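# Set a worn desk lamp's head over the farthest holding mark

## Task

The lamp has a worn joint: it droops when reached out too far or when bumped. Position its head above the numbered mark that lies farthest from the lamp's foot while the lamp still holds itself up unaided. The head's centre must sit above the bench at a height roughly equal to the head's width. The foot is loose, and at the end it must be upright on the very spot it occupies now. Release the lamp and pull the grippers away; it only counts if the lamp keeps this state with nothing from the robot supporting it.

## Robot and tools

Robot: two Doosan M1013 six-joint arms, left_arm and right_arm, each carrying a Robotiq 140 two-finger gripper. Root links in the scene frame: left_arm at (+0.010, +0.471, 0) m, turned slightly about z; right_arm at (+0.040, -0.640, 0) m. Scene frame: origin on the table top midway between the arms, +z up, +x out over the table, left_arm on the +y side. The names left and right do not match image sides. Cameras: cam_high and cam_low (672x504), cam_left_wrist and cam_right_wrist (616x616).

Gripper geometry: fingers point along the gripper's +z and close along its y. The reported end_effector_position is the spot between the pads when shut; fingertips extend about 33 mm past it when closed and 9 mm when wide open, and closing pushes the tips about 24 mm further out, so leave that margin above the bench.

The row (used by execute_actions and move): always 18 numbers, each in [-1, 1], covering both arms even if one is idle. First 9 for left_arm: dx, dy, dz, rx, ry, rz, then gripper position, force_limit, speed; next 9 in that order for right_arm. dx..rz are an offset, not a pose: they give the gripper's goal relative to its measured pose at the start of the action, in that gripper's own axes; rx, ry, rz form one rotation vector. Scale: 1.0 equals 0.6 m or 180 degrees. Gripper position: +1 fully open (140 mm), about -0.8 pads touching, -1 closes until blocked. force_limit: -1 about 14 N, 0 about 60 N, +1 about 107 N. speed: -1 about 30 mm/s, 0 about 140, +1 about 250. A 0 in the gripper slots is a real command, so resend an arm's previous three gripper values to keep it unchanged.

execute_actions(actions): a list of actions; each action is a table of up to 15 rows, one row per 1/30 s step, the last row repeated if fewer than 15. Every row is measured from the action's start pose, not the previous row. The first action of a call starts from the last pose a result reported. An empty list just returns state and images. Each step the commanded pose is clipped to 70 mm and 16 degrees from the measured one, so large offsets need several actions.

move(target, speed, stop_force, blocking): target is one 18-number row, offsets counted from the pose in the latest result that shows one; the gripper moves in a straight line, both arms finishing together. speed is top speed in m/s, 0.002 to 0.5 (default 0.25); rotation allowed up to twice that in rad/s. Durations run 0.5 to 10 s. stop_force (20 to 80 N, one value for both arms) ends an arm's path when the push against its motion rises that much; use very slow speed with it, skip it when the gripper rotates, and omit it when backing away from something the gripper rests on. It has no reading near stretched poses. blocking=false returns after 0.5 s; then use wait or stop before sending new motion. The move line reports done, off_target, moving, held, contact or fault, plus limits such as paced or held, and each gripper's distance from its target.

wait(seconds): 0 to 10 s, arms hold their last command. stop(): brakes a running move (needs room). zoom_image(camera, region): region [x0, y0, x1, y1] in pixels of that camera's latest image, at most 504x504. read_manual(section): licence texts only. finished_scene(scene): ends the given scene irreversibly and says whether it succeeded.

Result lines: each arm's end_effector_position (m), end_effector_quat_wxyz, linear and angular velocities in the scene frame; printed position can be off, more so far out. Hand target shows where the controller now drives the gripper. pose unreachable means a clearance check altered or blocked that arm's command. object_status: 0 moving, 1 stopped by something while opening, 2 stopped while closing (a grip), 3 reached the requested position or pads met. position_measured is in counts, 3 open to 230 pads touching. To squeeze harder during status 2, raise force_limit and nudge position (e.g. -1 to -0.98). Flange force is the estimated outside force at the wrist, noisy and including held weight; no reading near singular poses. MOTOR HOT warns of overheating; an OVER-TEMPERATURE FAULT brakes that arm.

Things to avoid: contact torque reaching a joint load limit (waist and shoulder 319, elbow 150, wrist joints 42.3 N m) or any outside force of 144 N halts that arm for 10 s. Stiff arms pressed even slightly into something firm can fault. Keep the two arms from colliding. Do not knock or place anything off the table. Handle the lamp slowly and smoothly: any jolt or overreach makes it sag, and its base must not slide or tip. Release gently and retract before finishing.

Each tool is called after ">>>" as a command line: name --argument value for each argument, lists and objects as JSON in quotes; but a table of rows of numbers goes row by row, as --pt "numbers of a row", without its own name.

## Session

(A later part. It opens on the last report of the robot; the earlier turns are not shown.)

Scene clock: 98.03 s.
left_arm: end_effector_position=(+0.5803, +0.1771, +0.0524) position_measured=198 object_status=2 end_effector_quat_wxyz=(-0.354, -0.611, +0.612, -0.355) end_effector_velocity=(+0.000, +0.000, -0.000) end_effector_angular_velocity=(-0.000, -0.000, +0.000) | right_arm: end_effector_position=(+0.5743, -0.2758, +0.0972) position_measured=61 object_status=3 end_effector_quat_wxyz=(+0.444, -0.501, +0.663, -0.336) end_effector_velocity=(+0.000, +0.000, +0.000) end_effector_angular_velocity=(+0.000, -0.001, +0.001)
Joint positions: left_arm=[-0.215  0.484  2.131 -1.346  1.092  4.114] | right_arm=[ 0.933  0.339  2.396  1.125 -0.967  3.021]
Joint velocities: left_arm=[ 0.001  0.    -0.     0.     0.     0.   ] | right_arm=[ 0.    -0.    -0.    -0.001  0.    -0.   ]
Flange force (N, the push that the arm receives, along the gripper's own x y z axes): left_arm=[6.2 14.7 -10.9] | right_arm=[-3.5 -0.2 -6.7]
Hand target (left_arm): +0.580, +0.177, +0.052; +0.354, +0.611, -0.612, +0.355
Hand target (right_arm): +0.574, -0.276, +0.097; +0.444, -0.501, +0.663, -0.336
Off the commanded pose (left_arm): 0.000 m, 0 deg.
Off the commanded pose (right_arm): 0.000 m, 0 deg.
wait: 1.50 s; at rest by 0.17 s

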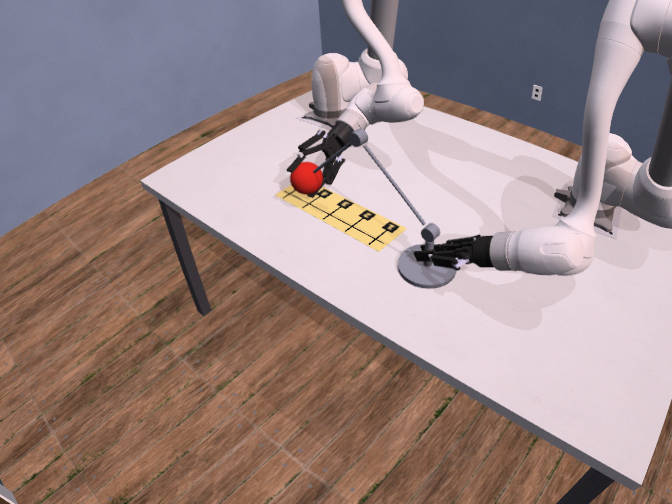

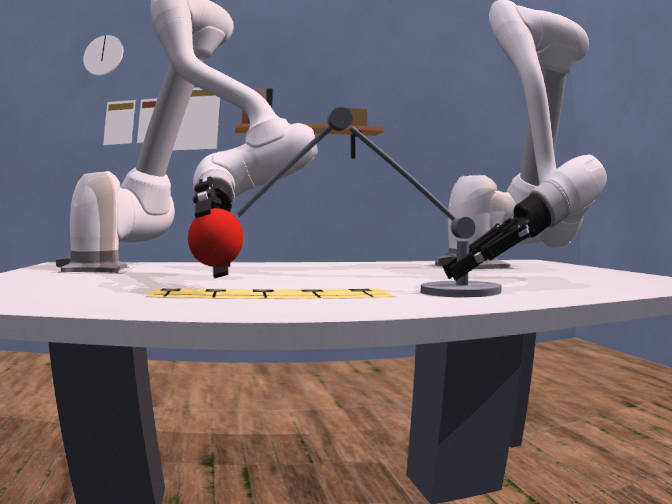

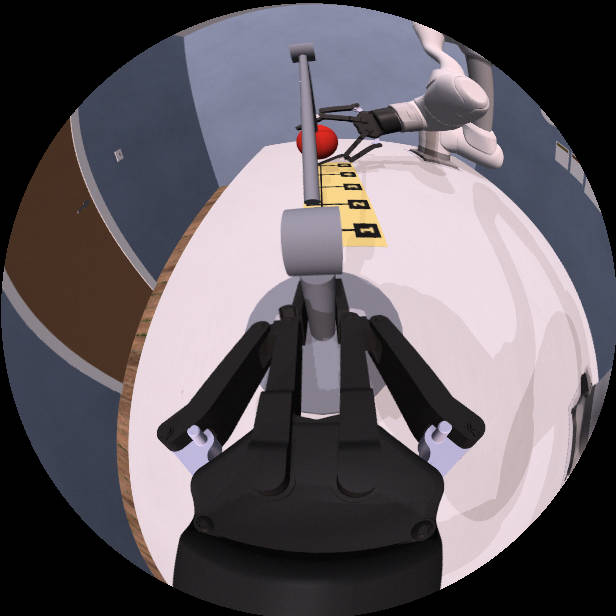

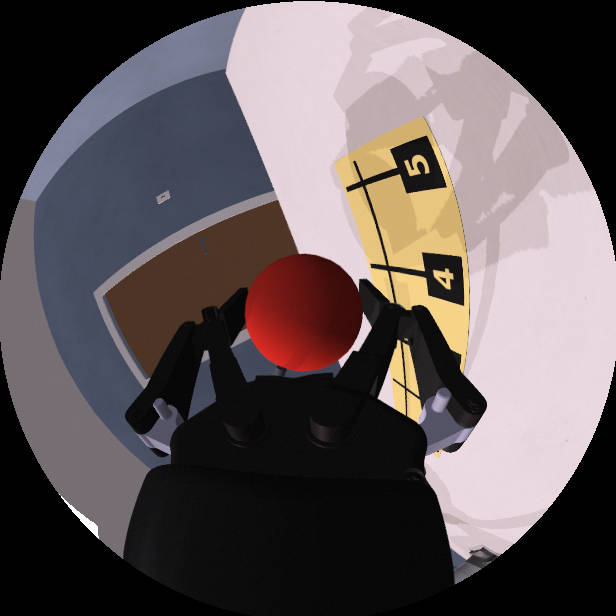

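>>> execute_actions --actions '[[[0,0,0,0,0,0,-0.4,0,-1, 0,0,0,0,0,0,0.54,0,-1]]]'

>>> wait --seconds 1.5

>>> zoom_image --camera "cam_low" --region '[140, 190, 300, 310]'

>>> zoom_image --camera "cam_low" --region '[400, 200, 540, 305]'

Scene clock: 98.97 s.
left_arm: end_effector_position=(+0.5803, +0.1771, +0.0524) position_measured=179 object_status=0 end_effector_quat_wxyz=(-0.354, -0.611, +0.612, -0.355) end_effector_velocity=(+0.000, -0.001, +0.000) end_effector_angular_velocity=(+0.000, -0.002, -0.002) | right_arm: end_effector_position=(+0.5743, -0.2758, +0.0972) position_measured=61 object_status=3 end_effector_quat_wxyz=(+0.444, -0.501, +0.663, -0.336) end_effector_velocity=(+0.000, +0.000, +0.000) end_effector_angular_velocity=(+0.002, -0.001, -0.001)
Joint positions: left_arm=[-0.215  0.484  2.131 -1.346  1.092  4.114] | right_arm=[ 0.933  0.339  2.396  1.125 -0.967  3.021]
Joint velocities: left_arm=[-0.003  0.    -0.001 -0.    -0.001  0.001] | right_arm=[-0.    -0.    -0.001 -0.    -0.     0.002]
Flange force (N, the push that the arm receives, along the gripper's own x y z axes): left_arm=[-1.2 8.8 -7.0] | right_arm=[1.4 -6.0 -5.6]
Hand target (left_arm): +0.580, +0.177, +0.052; +0.354, +0.611, -0.612, +0.355
Hand target (right_arm): +0.574, -0.276, +0.097; +0.444, -0.501, +0.663, -0.336
Off the commanded pose (left_arm): 0.000 m, 0 deg.
Off the commanded pose (right_arm): 0.000 m, 0 deg.

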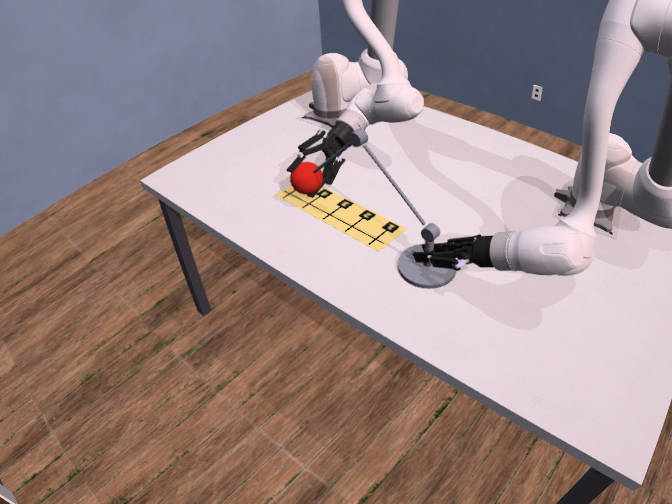

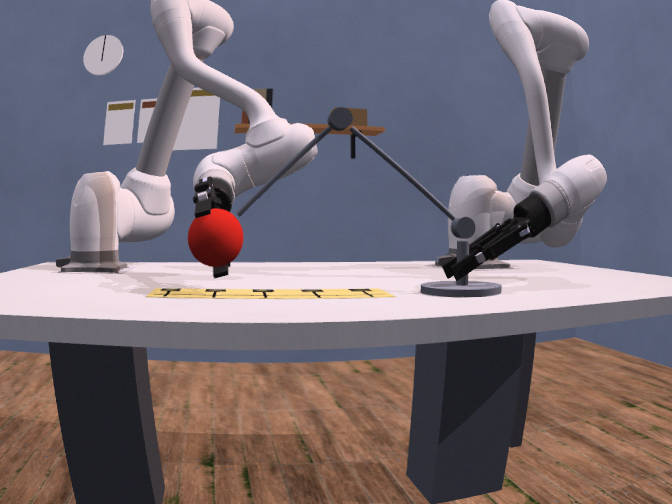

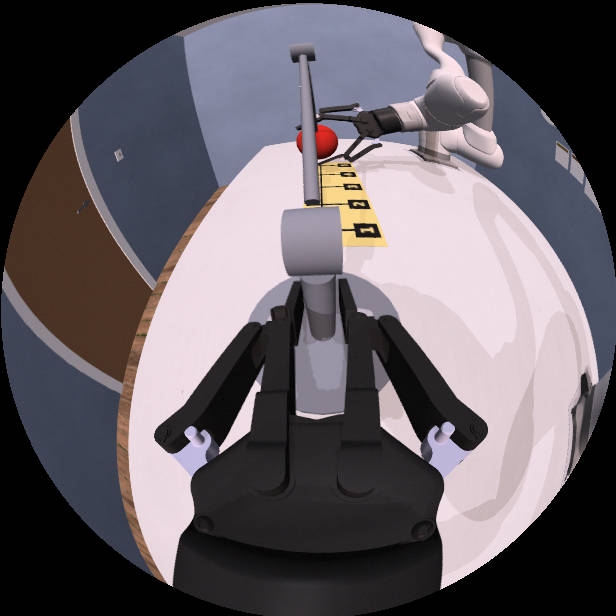

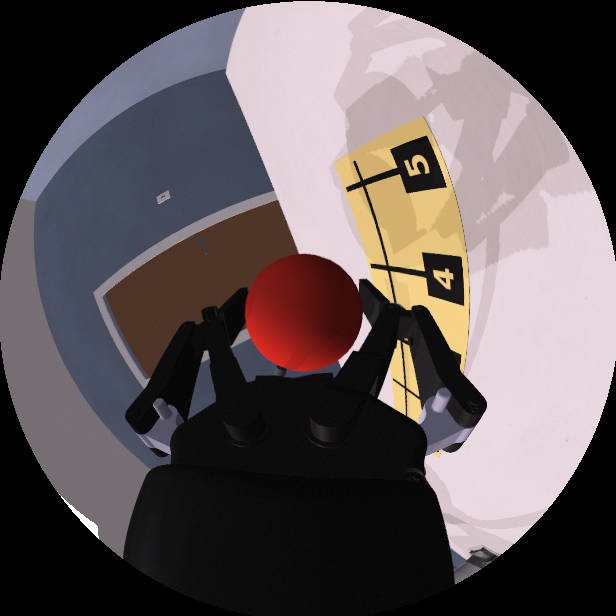

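Scene clock: 100.47 s.
left_arm: end_effector_position=(+0.5803, +0.1771, +0.0524) position_measured=179 object_status=3 end_effector_quat_wxyz=(-0.354, -0.611, +0.612, -0.355) end_effector_velocity=(-0.001, +0.001, -0.000) end_effector_angular_velocity=(-0.000, +0.002, +0.001) | right_arm: end_effector_position=(+0.5743, -0.2758, +0.0972) position_measured=61 object_status=3 end_effector_quat_wxyz=(+0.444, -0.501, +0.663, -0.336) end_effector_velocity=(-0.000, -0.000, +0.001) end_effector_angular_velocity=(-0.000, -0.000, -0.000)
Joint positions: left_arm=[-0.215  0.484  2.131 -1.346  1.092  4.114] | right_arm=[ 0.933  0.339  2.396  1.125 -0.967  3.021]
Joint velocities: left_arm=[ 0.001 -0.     0.002  0.     0.001  0.   ] | right_arm=[ 0.    -0.001  0.001  0.001  0.    -0.001]
Flange force (N, the push that the arm receives, along the gripper's own x y z axes): left_arm=[1.6 9.7 -7.2] | right_arm=[-1.8 -5.6 -9.3]
Hand target (left_arm): +0.580, +0.177, +0.052; +0.354, +0.611, -0.612, +0.355
Hand target (right_arm): +0.574, -0.276, +0.097; +0.444, -0.501, +0.663, -0.336
Off the commanded pose (left_arm): 0.000 m, 0 deg.
Off the commanded pose (right_arm): 0.000 m, 0 deg.
wait: 1.50 s; at rest by 0.17 s

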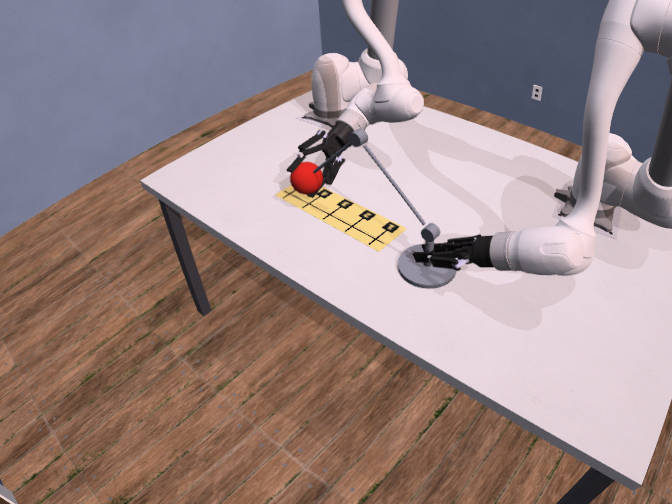

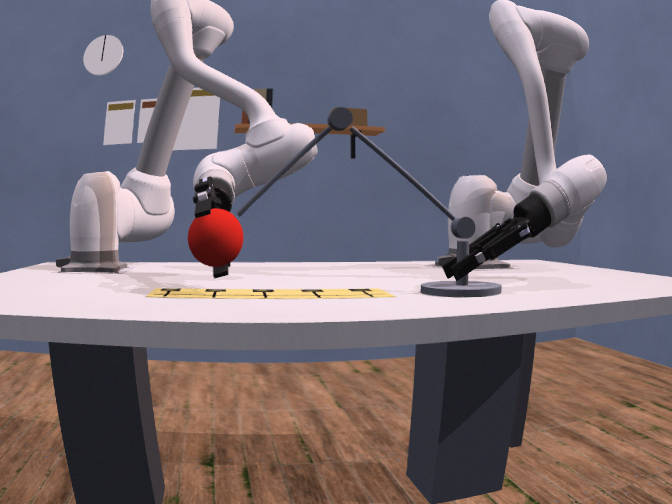

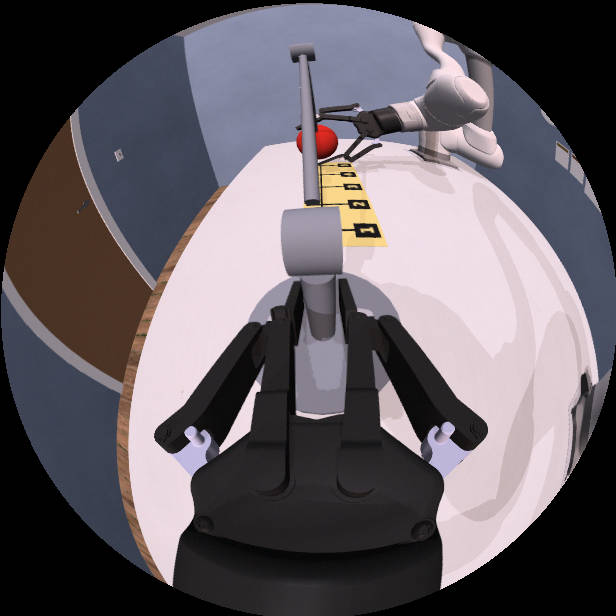

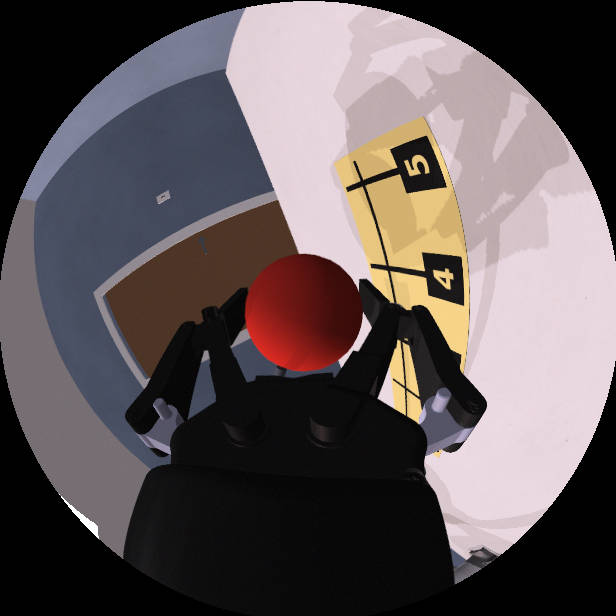

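Region (140, 190, 300, 310) of cam_low's 672x504 image, scaled by 3.150, with more detail than that image has; it fills the top 378 rows of this view, and the rest is white.

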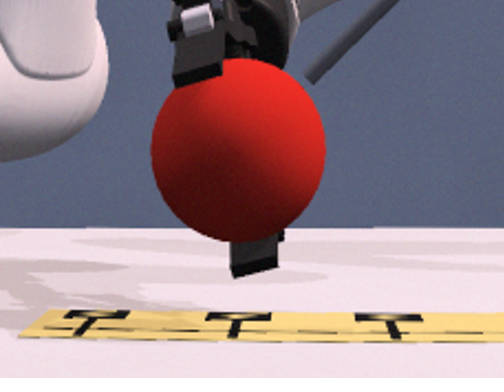

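Region (400, 200, 540, 305) of cam_low's 672x504 image, scaled by 3.600, with more detail than that image has; it fills the top 378 rows of this view, and the rest is white.

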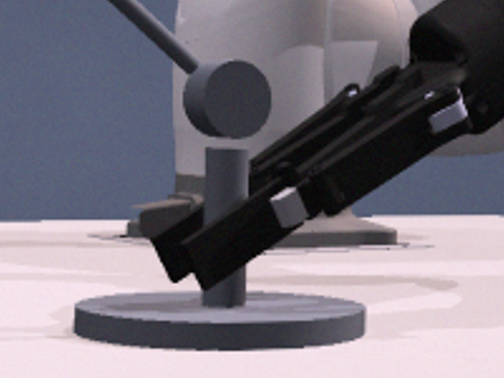

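>>> move --target '[0,0,-0.38,0,0,0,-0.1,0,0, 0,0,-0.38,0,0,0,0.75,0,0]' --speed 0.2

>>> wait --seconds 3

>>> zoom_image --camera "cam_low" --region '[140, 190, 300, 310]'

>>> zoom_image --camera "cam_high" --region '[260, 130, 480, 295]'

Scene clock: 103.00 s.
left_arm: end_effector_position=(+0.5801, +0.3744, +0.1660) position_measured=141 object_status=3 end_effector_quat_wxyz=(-0.354, -0.611, +0.612, -0.355) end_effector_velocity=(-0.000, -0.001, +0.000) end_effector_angular_velocity=(-0.000, -0.001, -0.003) | right_arm: end_effector_position=(+0.3637, -0.2756, +0.1838) position_measured=35 object_status=3 end_effector_quat_wxyz=(+0.444, -0.501, +0.663, -0.335) end_effector_velocity=(+0.000, +0.001, +0.000) end_effector_angular_velocity=(+0.000, -0.001, +0.001)
Joint positions: left_arm=[ 0.122  0.352  2.024 -1.023  1.37   3.964] | right_arm=[ 1.432  0.073  2.465  1.691 -1.174  2.762]
Joint velocities: left_arm=[-0.002  0.    -0.001  0.     0.001  0.   ] | right_arm=[ 0.     0.    -0.    -0.002 -0.     0.001]
Flange force (N, the push that the arm receives, along the gripper's own x y z axes): left_arm=[4.2 12.1 -0.8] | right_arm=[1.1 -3.7 -12.8]
Hand target (left_arm): +0.580, +0.374, +0.166; +0.354, +0.611, -0.612, +0.355
Hand target (right_arm): +0.364, -0.276, +0.184; +0.444, -0.501, +0.663, -0.335
Off the commanded pose (left_arm): 0.001 m, 0 deg.
Off the commanded pose (right_arm): 0.000 m, 0 deg.
move: done

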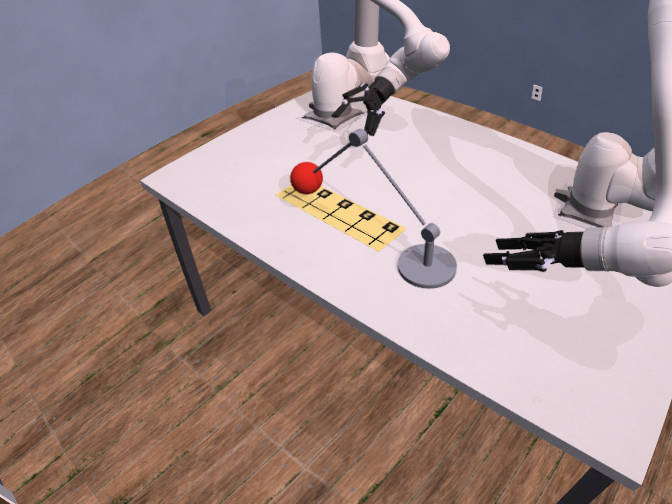

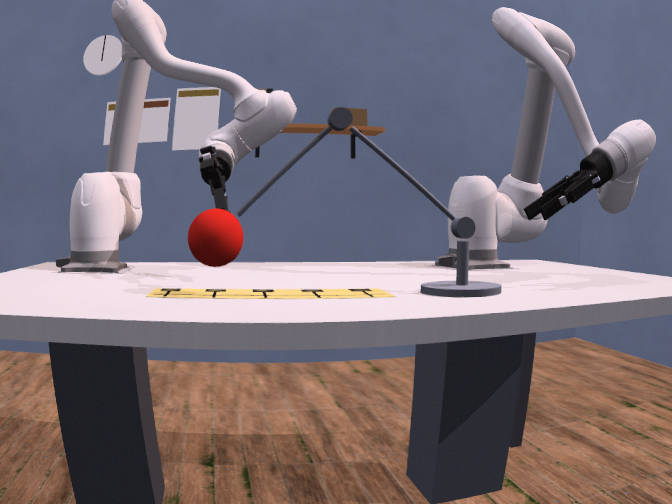

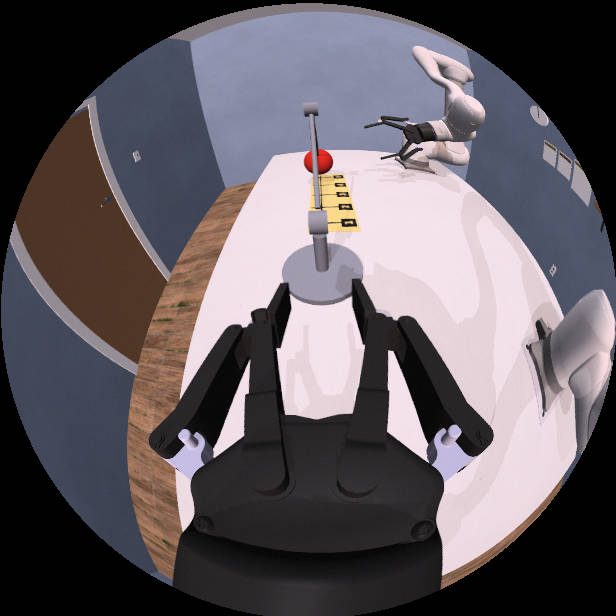

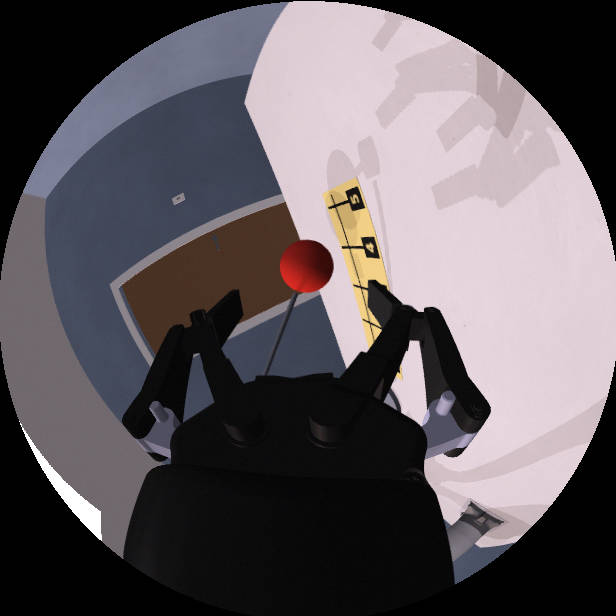

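Scene clock: 106.00 s.
left_arm: end_effector_position=(+0.5801, +0.3744, +0.1660) position_measured=141 object_status=3 end_effector_quat_wxyz=(-0.354, -0.611, +0.612, -0.355) end_effector_velocity=(+0.001, +0.000, +0.001) end_effector_angular_velocity=(+0.001, -0.001, +0.000) | right_arm: end_effector_position=(+0.3637, -0.2756, +0.1839) position_measured=35 object_status=3 end_effector_quat_wxyz=(+0.444, -0.501, +0.663, -0.335) end_effector_velocity=(+0.000, +0.000, +0.000) end_effector_angular_velocity=(+0.002, -0.000, -0.000)
Joint positions: left_arm=[ 0.122  0.352  2.024 -1.023  1.37   3.964] | right_arm=[ 1.432  0.073  2.465  1.691 -1.174  2.762]
Joint velocities: left_arm=[-0.    -0.001 -0.001  0.    -0.001 -0.001] | right_arm=[ 0.     0.    -0.    -0.    -0.     0.001]
Flange force (N, the push that the arm receives, along the gripper's own x y z axes): left_arm=[2.3 11.0 -3.0] | right_arm=[3.4 -3.0 -3.5]
Hand target (left_arm): +0.580, +0.374, +0.166; +0.354, +0.611, -0.612, +0.355
Hand target (right_arm): +0.364, -0.276, +0.184; +0.444, -0.501, +0.663, -0.335
Off the commanded pose (left_arm): 0.000 m, 0 deg.
Off the commanded pose (right_arm): 0.000 m, 0 deg.
wait: 3.00 s; at rest by 0.17 s

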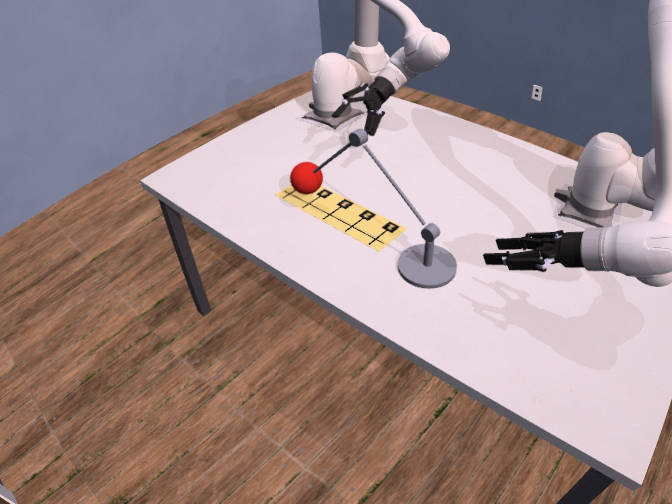

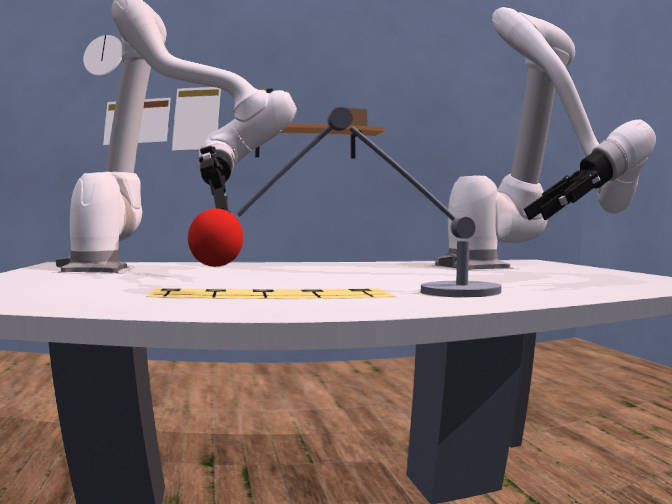

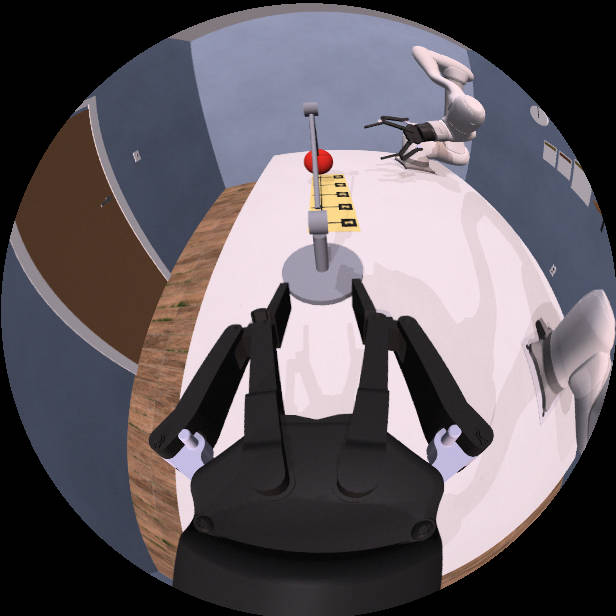

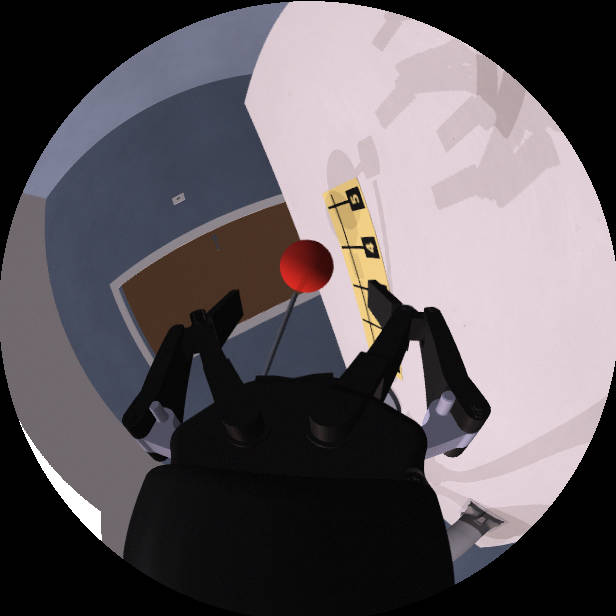

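Region (140, 190, 300, 310) of cam_low's 672x504 image, scaled by 3.150, with more detail than that image has; it fills the top 378 rows of this view, and the rest is white.

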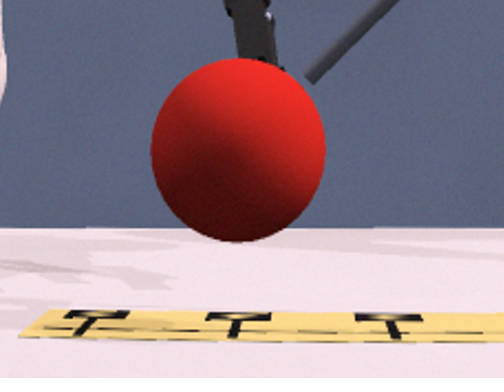

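Region (260, 130, 480, 295) of cam_high's 672x504 image, scaled by 2.291, with more detail than that image has; it fills the top 378 rows of this view, and the rest is white.

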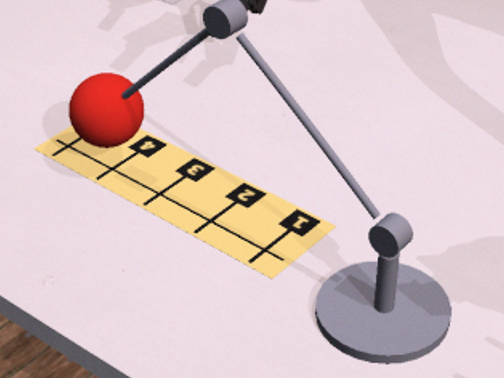

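The lamp holds on its own over mark 4 and sank at mark 5. The foot is still in its original place and both arms are clear, so I'm ending scene 1.

>>> finished_scene --scene 1

The scene is finished: the task was done.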